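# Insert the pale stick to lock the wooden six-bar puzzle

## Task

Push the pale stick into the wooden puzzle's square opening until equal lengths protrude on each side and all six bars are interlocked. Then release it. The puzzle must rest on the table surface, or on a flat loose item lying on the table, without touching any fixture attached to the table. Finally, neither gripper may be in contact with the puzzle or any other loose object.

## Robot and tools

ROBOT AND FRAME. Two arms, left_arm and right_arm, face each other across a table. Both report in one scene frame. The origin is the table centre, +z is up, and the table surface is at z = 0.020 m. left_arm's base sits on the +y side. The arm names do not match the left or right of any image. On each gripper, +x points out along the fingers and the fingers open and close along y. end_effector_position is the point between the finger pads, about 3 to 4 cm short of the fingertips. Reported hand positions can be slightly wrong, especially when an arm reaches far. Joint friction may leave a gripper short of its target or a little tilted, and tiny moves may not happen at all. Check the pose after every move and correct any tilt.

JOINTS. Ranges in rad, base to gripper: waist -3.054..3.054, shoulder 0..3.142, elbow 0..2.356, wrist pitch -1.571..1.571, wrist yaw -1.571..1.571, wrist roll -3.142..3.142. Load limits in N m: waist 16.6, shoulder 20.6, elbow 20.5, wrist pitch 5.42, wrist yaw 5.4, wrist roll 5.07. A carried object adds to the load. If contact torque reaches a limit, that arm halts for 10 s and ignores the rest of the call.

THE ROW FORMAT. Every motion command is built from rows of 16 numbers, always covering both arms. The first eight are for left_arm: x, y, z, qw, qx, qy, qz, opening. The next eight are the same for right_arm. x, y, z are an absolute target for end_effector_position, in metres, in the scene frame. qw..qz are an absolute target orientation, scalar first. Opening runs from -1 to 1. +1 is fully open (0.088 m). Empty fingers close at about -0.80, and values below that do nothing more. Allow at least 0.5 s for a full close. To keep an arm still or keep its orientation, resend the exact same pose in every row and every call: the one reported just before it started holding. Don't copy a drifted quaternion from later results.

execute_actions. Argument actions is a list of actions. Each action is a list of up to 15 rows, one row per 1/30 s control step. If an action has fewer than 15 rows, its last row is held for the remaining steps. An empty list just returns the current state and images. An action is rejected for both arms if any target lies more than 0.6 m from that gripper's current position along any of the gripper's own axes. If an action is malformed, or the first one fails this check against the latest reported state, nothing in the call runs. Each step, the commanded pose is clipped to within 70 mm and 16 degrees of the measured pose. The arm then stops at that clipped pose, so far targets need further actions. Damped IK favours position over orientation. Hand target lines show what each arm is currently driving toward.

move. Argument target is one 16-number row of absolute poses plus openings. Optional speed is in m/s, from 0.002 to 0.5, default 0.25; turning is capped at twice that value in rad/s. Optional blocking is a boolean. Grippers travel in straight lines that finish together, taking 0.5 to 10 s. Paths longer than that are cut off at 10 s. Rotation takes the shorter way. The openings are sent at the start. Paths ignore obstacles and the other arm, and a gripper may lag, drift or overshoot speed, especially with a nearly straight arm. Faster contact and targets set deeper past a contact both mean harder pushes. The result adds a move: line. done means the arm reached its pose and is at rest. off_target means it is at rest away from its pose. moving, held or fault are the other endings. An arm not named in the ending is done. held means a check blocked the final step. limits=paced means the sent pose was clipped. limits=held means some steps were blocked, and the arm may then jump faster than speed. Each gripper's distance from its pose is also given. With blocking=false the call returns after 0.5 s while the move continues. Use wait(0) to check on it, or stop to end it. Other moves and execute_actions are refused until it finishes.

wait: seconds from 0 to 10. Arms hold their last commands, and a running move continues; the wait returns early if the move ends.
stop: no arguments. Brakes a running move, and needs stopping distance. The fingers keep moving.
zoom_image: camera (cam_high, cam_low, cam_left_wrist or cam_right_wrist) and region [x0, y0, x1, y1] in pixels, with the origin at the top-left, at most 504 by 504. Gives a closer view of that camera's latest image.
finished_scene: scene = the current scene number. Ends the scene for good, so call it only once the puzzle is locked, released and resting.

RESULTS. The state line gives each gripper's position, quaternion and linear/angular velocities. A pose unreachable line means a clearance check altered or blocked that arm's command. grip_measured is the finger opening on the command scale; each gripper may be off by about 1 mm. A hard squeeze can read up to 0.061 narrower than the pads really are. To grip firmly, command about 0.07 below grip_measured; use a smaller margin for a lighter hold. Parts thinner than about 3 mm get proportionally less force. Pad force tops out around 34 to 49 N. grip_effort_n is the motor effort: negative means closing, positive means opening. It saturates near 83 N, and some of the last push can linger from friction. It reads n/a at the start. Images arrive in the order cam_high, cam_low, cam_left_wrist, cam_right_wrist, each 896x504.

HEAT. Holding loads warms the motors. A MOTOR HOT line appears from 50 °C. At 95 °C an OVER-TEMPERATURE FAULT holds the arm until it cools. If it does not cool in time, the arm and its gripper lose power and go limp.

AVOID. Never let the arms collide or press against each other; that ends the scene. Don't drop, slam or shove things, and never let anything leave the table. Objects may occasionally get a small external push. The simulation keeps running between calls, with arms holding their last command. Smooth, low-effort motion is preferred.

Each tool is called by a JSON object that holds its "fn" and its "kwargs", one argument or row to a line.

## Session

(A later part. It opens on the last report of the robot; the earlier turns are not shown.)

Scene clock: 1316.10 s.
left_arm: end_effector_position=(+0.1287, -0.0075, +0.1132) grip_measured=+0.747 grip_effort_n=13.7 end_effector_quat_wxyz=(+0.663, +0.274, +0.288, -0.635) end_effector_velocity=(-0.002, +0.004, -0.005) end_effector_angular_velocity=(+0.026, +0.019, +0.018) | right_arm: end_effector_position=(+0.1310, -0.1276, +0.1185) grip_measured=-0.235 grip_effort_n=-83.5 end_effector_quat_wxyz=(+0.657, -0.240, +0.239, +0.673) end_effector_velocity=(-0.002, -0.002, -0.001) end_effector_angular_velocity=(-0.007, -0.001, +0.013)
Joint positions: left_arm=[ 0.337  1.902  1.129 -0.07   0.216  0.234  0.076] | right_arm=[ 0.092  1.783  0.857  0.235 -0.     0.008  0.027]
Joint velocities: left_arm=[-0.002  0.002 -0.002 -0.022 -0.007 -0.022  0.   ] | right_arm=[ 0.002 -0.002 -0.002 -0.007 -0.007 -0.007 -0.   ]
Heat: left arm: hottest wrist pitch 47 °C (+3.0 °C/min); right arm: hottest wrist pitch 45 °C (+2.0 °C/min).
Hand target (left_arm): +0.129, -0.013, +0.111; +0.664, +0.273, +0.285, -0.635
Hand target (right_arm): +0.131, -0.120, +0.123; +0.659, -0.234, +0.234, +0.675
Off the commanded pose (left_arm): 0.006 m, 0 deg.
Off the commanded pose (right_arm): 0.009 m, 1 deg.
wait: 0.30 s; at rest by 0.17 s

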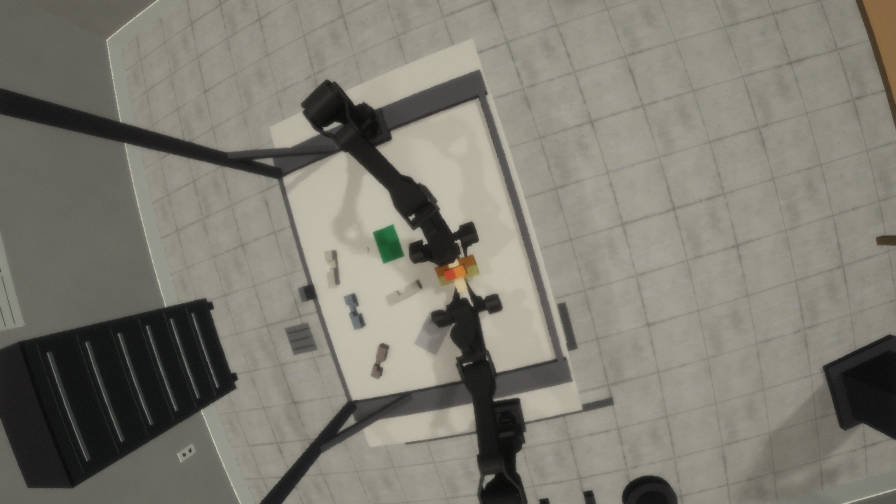

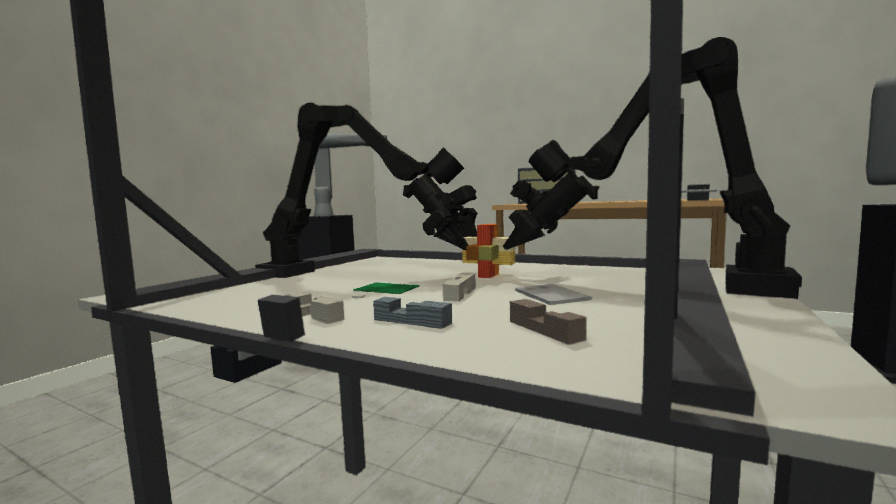

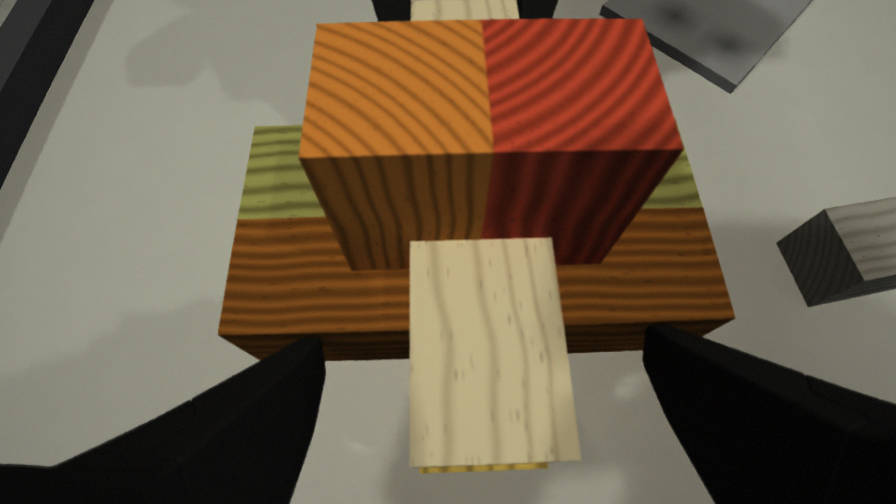

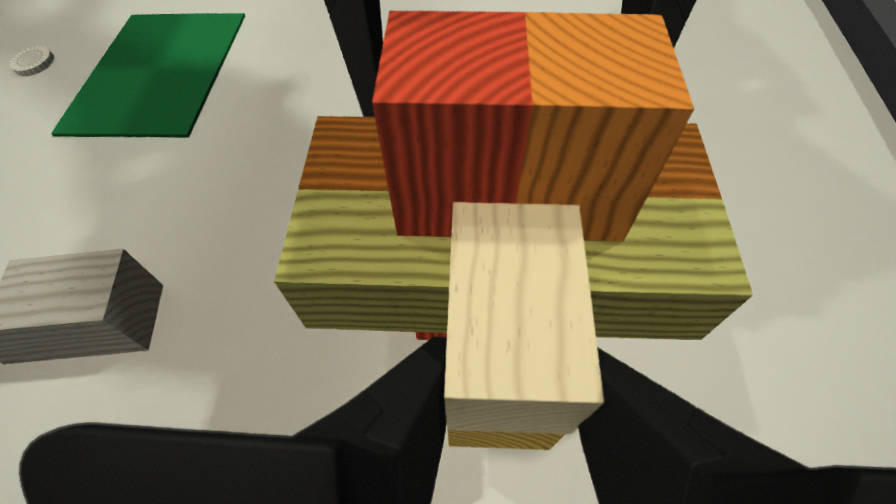

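{"fn": "execute_actions", "kwargs": {
  "actions": [
    [[0.1287,-0.0134,0.1115,0.66370,0.27297,0.28514,-0.63535,0.75,0.1315,-0.1198,0.1230,0.6595,-0.2338,0.2336,0.6751,-0.30],[0.1287,-0.0134,0.1115,0.66370,0.27297,0.28514,-0.63535,0.75,0.1315,-0.1196,0.1230,0.6595,-0.2338,0.2336,0.6751,-0.30],[0.1287,-0.0134,0.1115,0.66370,0.27297,0.28514,-0.63535,0.75,0.1315,-0.1194,0.1230,0.6595,-0.2338,0.2336,0.6751,-0.30],[0.1287,-0.0134,0.1115,0.66370,0.27297,0.28514,-0.63535,0.75,0.1315,-0.1192,0.1230,0.6595,-0.2338,0.2336,0.6751,-0.30],[0.1287,-0.0134,0.1115,0.66370,0.27297,0.28514,-0.63535,0.75,0.1315,-0.1190,0.1230,0.6595,-0.2338,0.2336,0.6751,-0.30],[0.1287,-0.0134,0.1115,0.66370,0.27297,0.28514,-0.63535,0.75,0.1315,-0.1188,0.1230,0.6595,-0.2338,0.2336,0.6751,-0.30]]
  ]
}}

{"fn": "zoom_image", "kwargs": {
  "camera": "cam_left_wrist",
  "region": [400, 400, 590, 490]
}}

{"fn": "zoom_image", "kwargs": {
  "camera": "cam_right_wrist",
  "region": [430, 380, 620, 470]
}}

{"fn": "zoom_image", "kwargs": {
  "camera": "cam_low",
  "region": [450, 215, 540, 280]
}}

Scene clock: 1323.80 s.
left_arm: end_effector_position=(+0.1287, -0.0076, +0.1132) grip_measured=+0.747 grip_effort_n=13.7 end_effector_quat_wxyz=(+0.663, +0.274, +0.287, -0.635) end_effector_velocity=(-0.000, +0.001, -0.003) end_effector_angular_velocity=(+0.004, +0.001, +0.008) | right_arm: end_effector_position=(+0.1310, -0.1262, +0.1187) grip_measured=-0.235 grip_effort_n=-83.5 end_effector_quat_wxyz=(+0.657, -0.240, +0.239, +0.673) end_effector_velocity=(+0.000, -0.002, -0.003) end_effector_angular_velocity=(-0.012, +0.010, -0.001)
Joint positions: left_arm=[ 0.337  1.902  1.129 -0.07   0.216  0.234  0.076] | right_arm=[ 0.092  1.787  0.862  0.234 -0.     0.008  0.027]
Joint velocities: left_arm=[-0.002  0.002 -0.007  0.007 -0.007 -0.007 -0.   ] | right_arm=[-0.002  0.002 -0.002 -0.007 -0.007  0.007 -0.   ]
Heat: left arm: hottest wrist pitch 47 °C (+2.0 °C/min); right arm: hottest elbow 44 °C (+1.0 °C/min).
Hand target (left_arm): +0.129, -0.013, +0.112; +0.664, +0.273, +0.285, -0.635
Hand target (right_arm): +0.131, -0.119, +0.123; +0.660, -0.234, +0.234, +0.675
Off the commanded pose (left_arm): 0.006 m, 0 deg.
Off the commanded pose (right_arm): 0.009 m, 1 deg.

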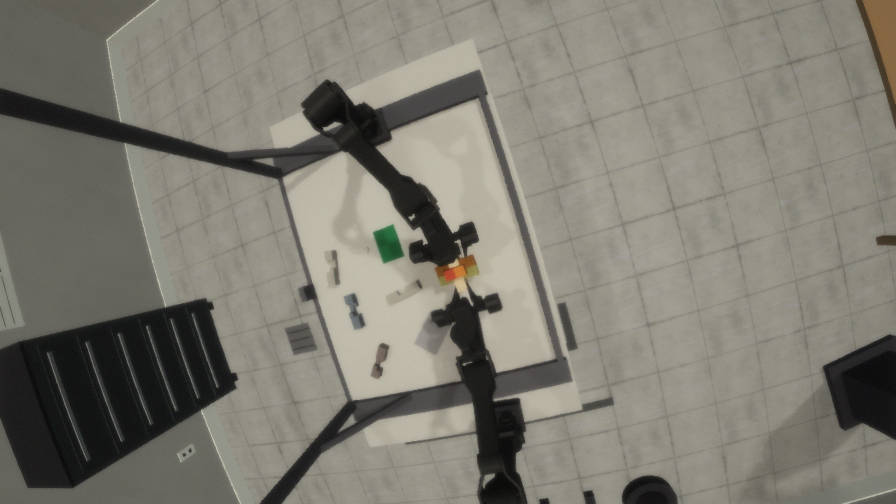

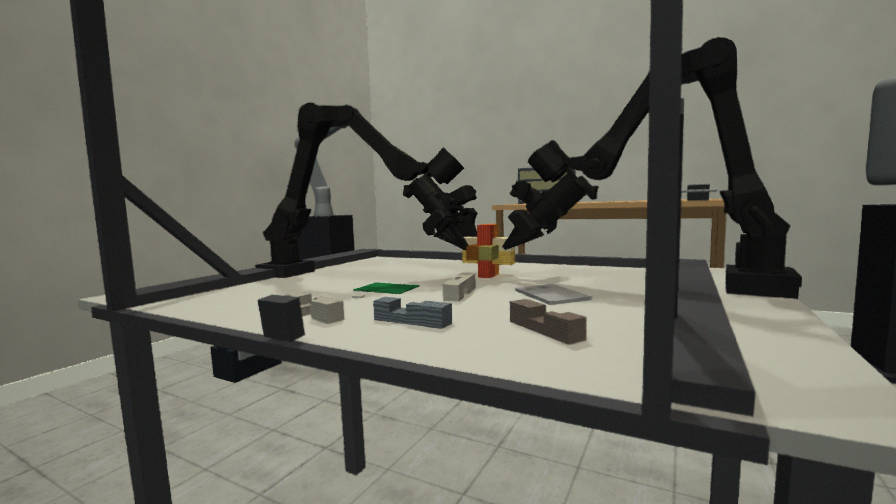

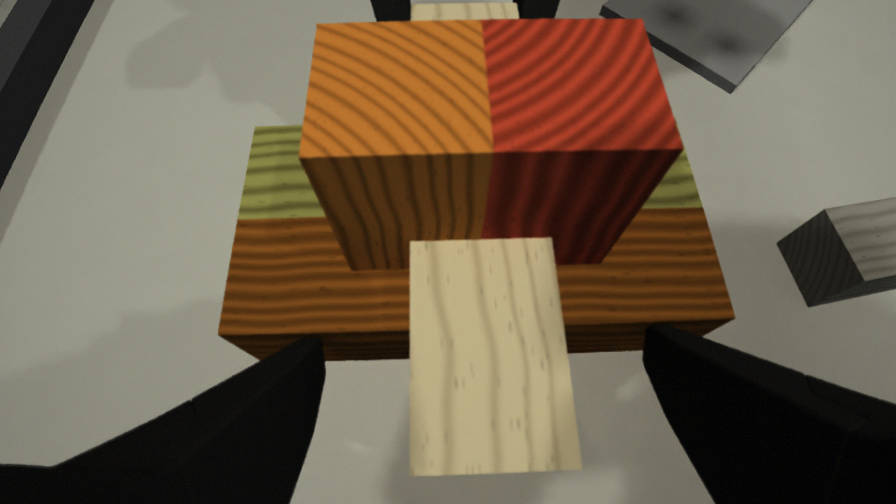

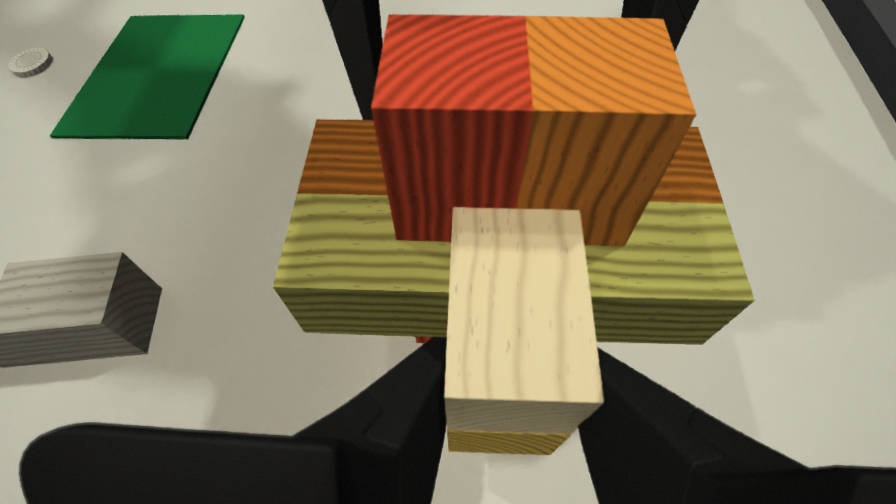

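Region (400, 400, 590, 490) of cam_left_wrist's 896x504 image, scaled by 2.653, with more detail than that image has; it fills the top 239 rows of this view, and the rest is white.

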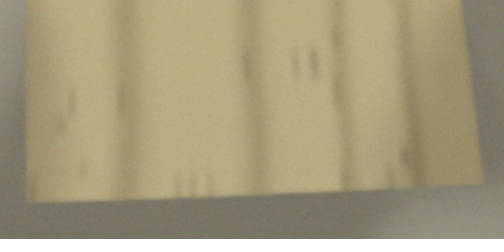

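Region (430, 380, 620, 470) of cam_right_wrist's 896x504 image, scaled by 2.653, with more detail than that image has; it fills the top 239 rows of this view, and the rest is white.

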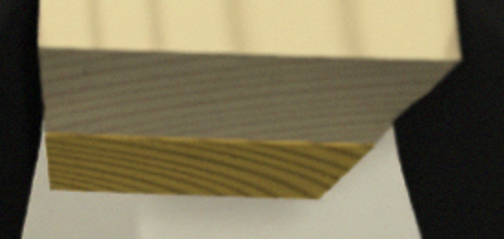

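Region (450, 215, 540, 280) of cam_low's 896x504 image, scaled by 5.600, with more detail than that image has.

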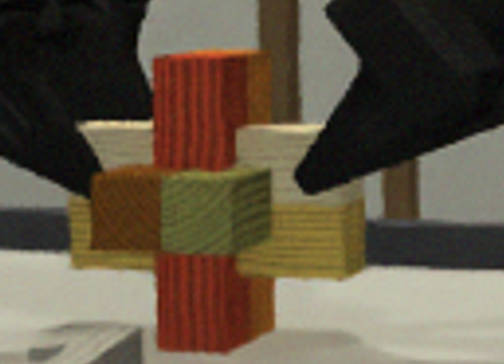

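{"fn": "execute_actions", "kwargs": {
  "actions": [
    [[0.1287,-0.0120,0.1120,0.66370,0.27297,0.28514,-0.63535,0.75,0.1315,-0.1198,0.1224,0.6592,-0.2347,0.2344,0.6748,-0.30],[0.1287,-0.0105,0.1125,0.66370,0.27297,0.28514,-0.63535,0.75,0.1315,-0.1208,0.1218,0.6589,-0.2355,0.2353,0.6745,-0.30],[0.1287,-0.0090,0.1130,0.66370,0.27297,0.28514,-0.63535,0.75,0.1315,-0.1218,0.1212,0.6586,-0.2364,0.2362,0.6742,-0.30],[0.1287,-0.0075,0.1135,0.66370,0.27297,0.28514,-0.63535,0.75,0.1315,-0.1229,0.1205,0.6583,-0.2373,0.2371,0.6739,-0.30],[0.1287,-0.0065,0.1138,0.66370,0.27297,0.28514,-0.63535,0.75,0.1315,-0.1229,0.1205,0.6583,-0.2373,0.2371,0.6739,-0.30],[0.1287,-0.0055,0.1141,0.66370,0.27297,0.28514,-0.63535,0.75,0.1315,-0.1229,0.1205,0.6583,-0.2373,0.2371,0.6739,0.15],[0.1287,-0.0045,0.1144,0.66370,0.27297,0.28514,-0.63535,0.75,0.1315,-0.1229,0.1205,0.6583,-0.2373,0.2371,0.6739,0.15],[0.1287,-0.0035,0.1147,0.66370,0.27297,0.28514,-0.63535,0.75,0.1315,-0.1229,0.1205,0.6583,-0.2373,0.2371,0.6739,0.15],[0.1287,-0.0025,0.1150,0.66370,0.27297,0.28514,-0.63535,0.75,0.1315,-0.1229,0.1205,0.6583,-0.2373,0.2371,0.6739,0.15],[0.1287,-0.0015,0.1153,0.66370,0.27297,0.28514,-0.63535,0.75,0.1315,-0.1229,0.1205,0.6583,-0.2373,0.2371,0.6739,0.15],[0.1287,-0.0005,0.1156,0.66370,0.27297,0.28514,-0.63535,0.75,0.1315,-0.1229,0.1205,0.6583,-0.2373,0.2371,0.6739,0.15],[0.1287,0.0005,0.1159,0.66370,0.27297,0.28514,-0.63535,0.75,0.1315,-0.1229,0.1205,0.6583,-0.2373,0.2371,0.6739,0.15],[0.1287,0.0015,0.1162,0.66370,0.27297,0.28514,-0.63535,0.75,0.1315,-0.1240,0.1205,0.6583,-0.2373,0.2371,0.6739,0.15],[0.1287,0.0025,0.1165,0.66370,0.27297,0.28514,-0.63535,0.75,0.1315,-0.1255,0.1205,0.6583,-0.2373,0.2371,0.6739,0.15],[0.1287,0.0035,0.1168,0.66370,0.27297,0.28514,-0.63535,0.75,0.1316,-0.1275,0.1205,0.6583,-0.2373,0.2371,0.6739,0.15]]
  ]
}}

{"fn": "zoom_image", "kwargs": {
  "camera": "cam_low",
  "region": [450, 215, 540, 280]
}}

Scene clock: 1342.10 s.
left_arm: end_effector_position=(+0.1287, -0.0015, +0.1113) grip_measured=+0.747 grip_effort_n=13.7 end_effector_quat_wxyz=(+0.663, +0.274, +0.290, -0.634) end_effector_velocity=(-0.000, +0.032, +0.006) end_effector_angular_velocity=(+0.019, +0.008, +0.017) | right_arm: end_effector_position=(+0.1310, -0.1257, +0.1193) grip_measured=+0.137 grip_effort_n=16.5 end_effector_quat_wxyz=(+0.658, -0.239, +0.238, +0.673) end_effector_velocity=(-0.002, +0.002, +0.004) end_effector_angular_velocity=(+0.022, +0.009, +0.019)
Joint positions: left_arm=[ 0.342  1.888  1.103 -0.063  0.219  0.236  0.076] | right_arm=[ 0.092  1.787  0.864  0.234 -0.     0.008  0.046]
Joint velocities: left_arm=[ 0.027 -0.11  -0.11  -0.022  0.007  0.007 -0.   ] | right_arm=[-0.002 -0.002 -0.002  0.022 -0.022 -0.007  0.006]
Heat: left arm: hottest wrist pitch 47 °C (+1.0 °C/min); right arm: hottest elbow 44 °C (+1.0 °C/min).
Hand target (left_arm): +0.129, +0.003, +0.117; +0.664, +0.273, +0.285, -0.635
Hand target (right_arm): +0.132, -0.127, +0.120; +0.658, -0.237, +0.237, +0.674
Off the commanded pose (left_arm): 0.007 m, 1 deg.
Off the commanded pose (right_arm): 0.002 m, 0 deg.

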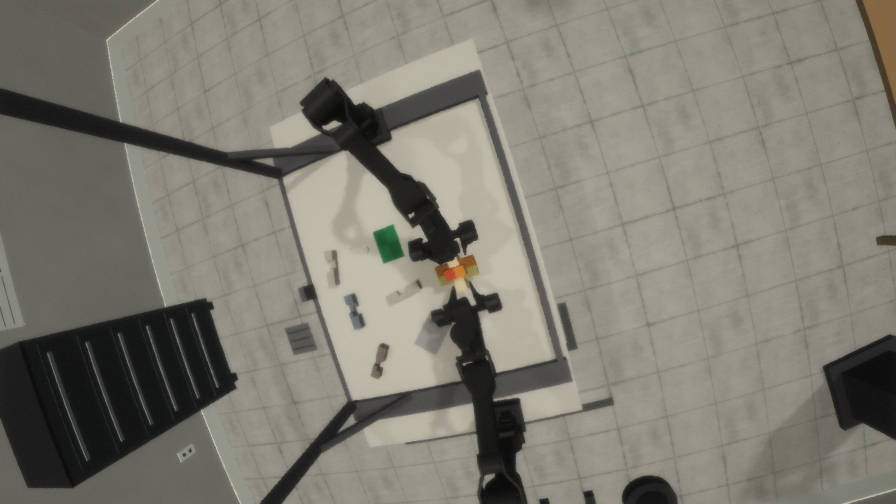

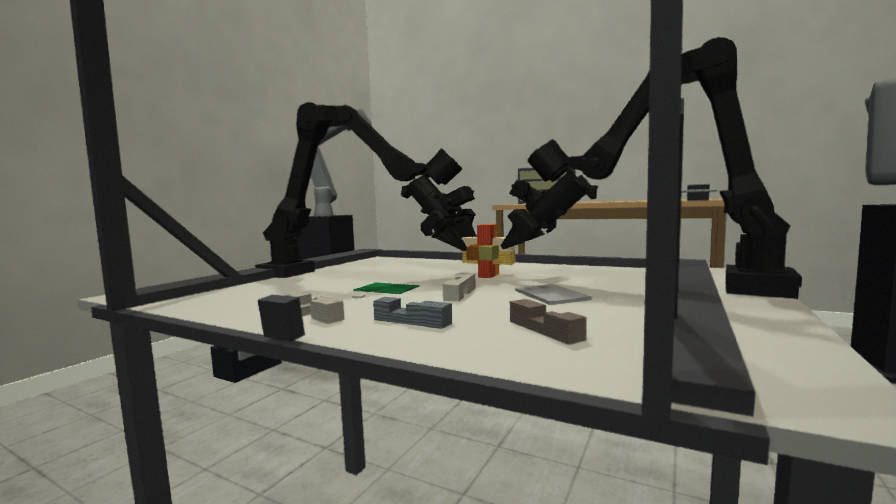

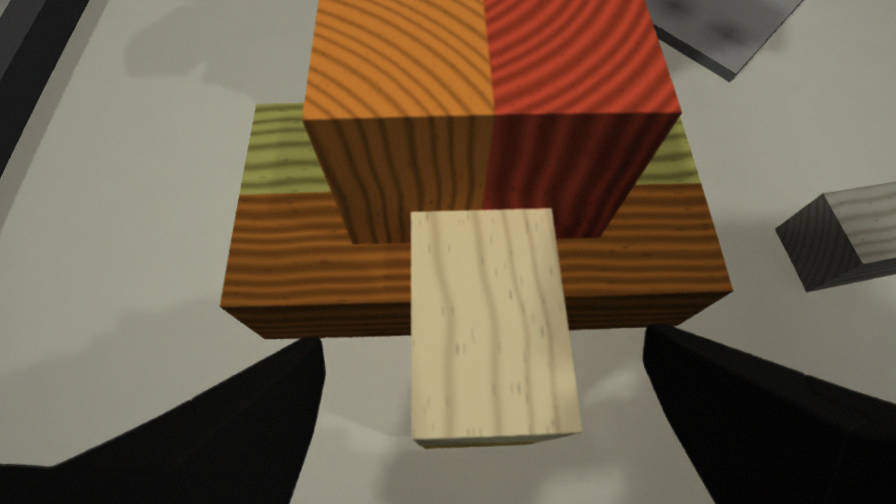

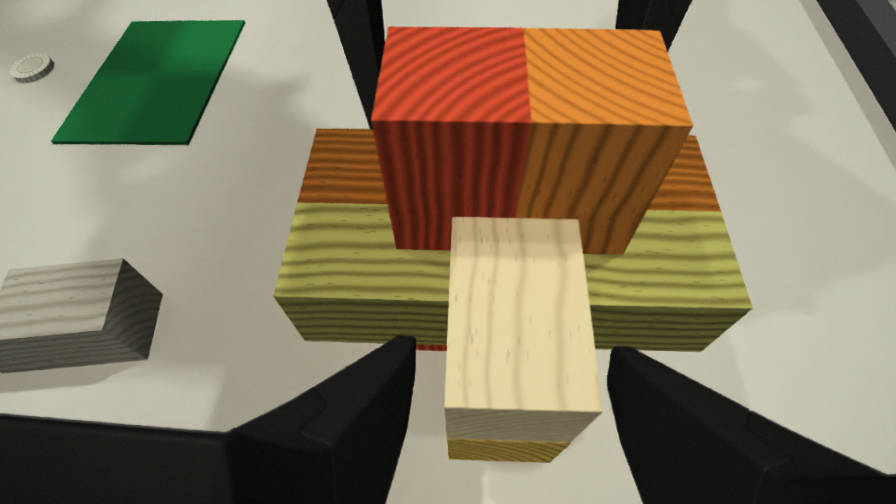

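Region (450, 215, 540, 280) of cam_low's 896x504 image, scaled by 5.600, with more detail than that image has.

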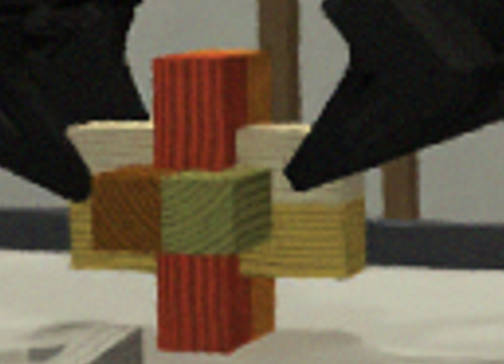

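{"fn": "move", "kwargs": {
  "target": [0.1287,0.050,0.140,0.66370,0.27297,0.28514,-0.63535,0.75,0.1326,-0.185,0.140,0.6583,-0.2373,0.2371,0.6739,0.15],
  "speed": 0.15
}}

{"fn": "zoom_image", "kwargs": {
  "camera": "cam_low",
  "region": [440, 205, 550, 285]
}}

Scene clock: 1346.17 s.
left_arm: end_effector_position=(+0.1292, +0.0465, +0.1386) grip_measured=+0.747 grip_effort_n=13.7 end_effector_quat_wxyz=(+0.664, +0.273, +0.287, -0.634) end_effector_velocity=(+0.000, -0.001, +0.001) end_effector_angular_velocity=(-0.004, -0.013, -0.003) | right_arm: end_effector_position=(+0.1324, -0.1808, +0.1425) grip_measured=+0.148 grip_effort_n=16.5 end_effector_quat_wxyz=(+0.659, -0.235, +0.234, +0.675) end_effector_velocity=(-0.000, +0.002, +0.005) end_effector_angular_velocity=(+0.017, -0.012, +0.017)
Joint positions: left_arm=[ 0.398  1.681  0.966 -0.136  0.256  0.278  0.076] | right_arm=[ 0.092  1.526  0.679  0.171 -0.     0.008  0.046]
Joint velocities: left_arm=[-0.002 -0.002 -0.002  0.007 -0.007  0.007 -0.   ] | right_arm=[-0.002 -0.007  0.002  0.007 -0.007 -0.022 -0.   ]
Heat: left arm: hottest wrist pitch 46 °C (+0.0 °C/min); right arm: hottest wrist pitch 44 °C (+0.0 °C/min).
Hand target (left_arm): +0.129, +0.050, +0.140; +0.664, +0.273, +0.285, -0.636
Hand target (right_arm): +0.133, -0.185, +0.140; +0.658, -0.237, +0.237, +0.674
Off the commanded pose (left_arm): 0.004 m, 0 deg.
Off the commanded pose (right_arm): 0.005 m, 0 deg.
move: done

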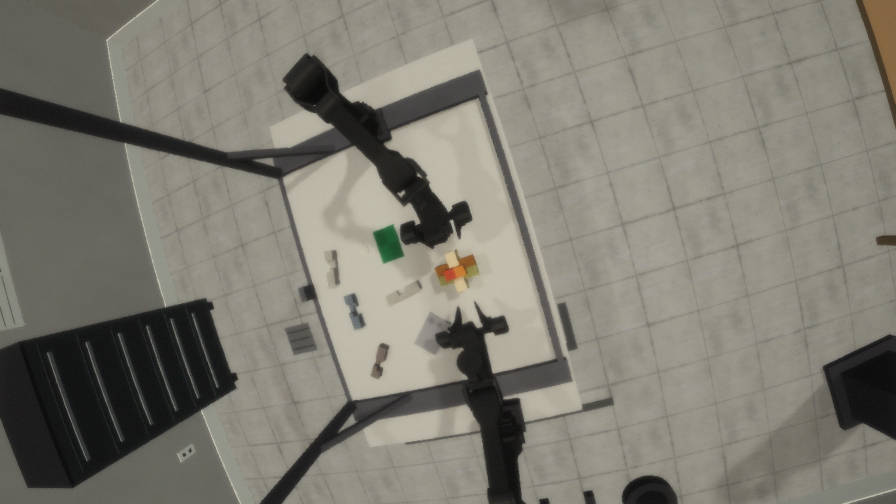

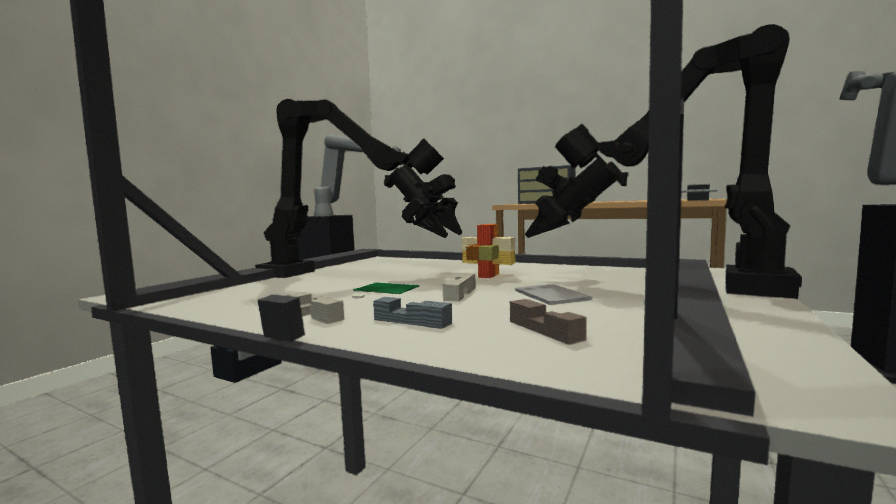

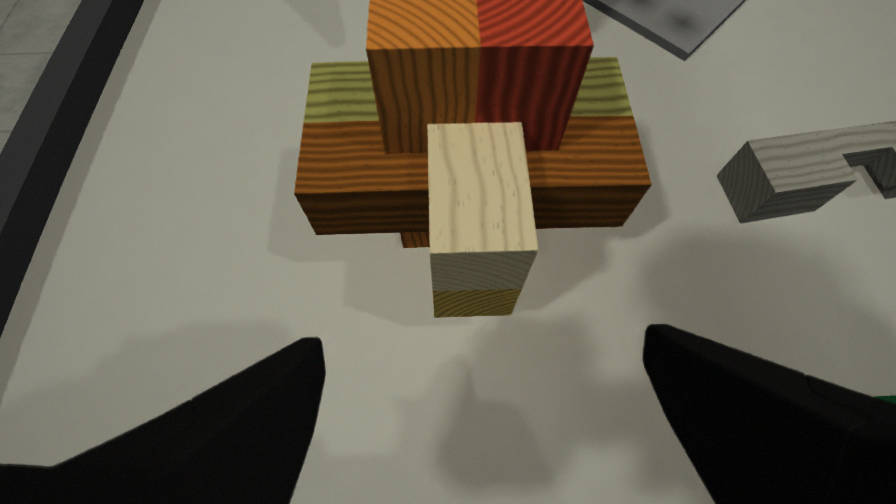

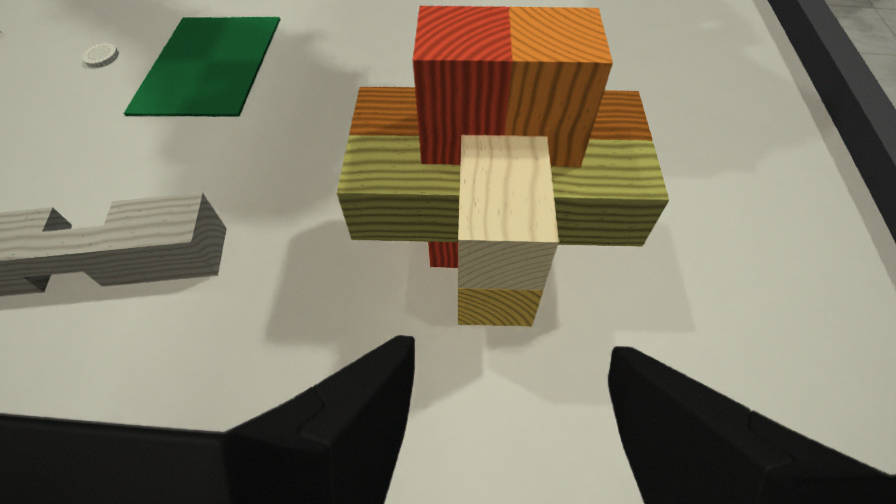

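Region (440, 205, 550, 285) of cam_low's 896x504 image, scaled by 4.582, with more detail than that image has; it fills the top 367 rows of this view, and the rest is white.

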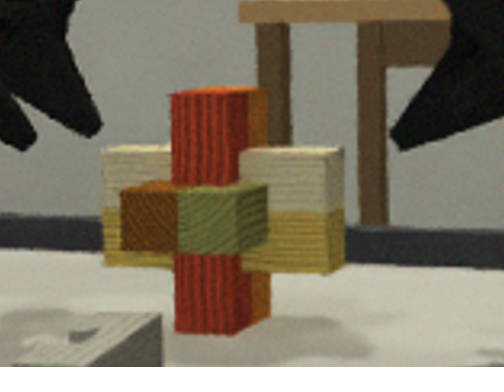

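The stick is flush with the yellow bar on both ends, the puzzle stands upright, and both grippers are clear.

{"fn": "finished_scene", "kwargs": {
  "scene": 2
}}

The scene is finished: the task was done.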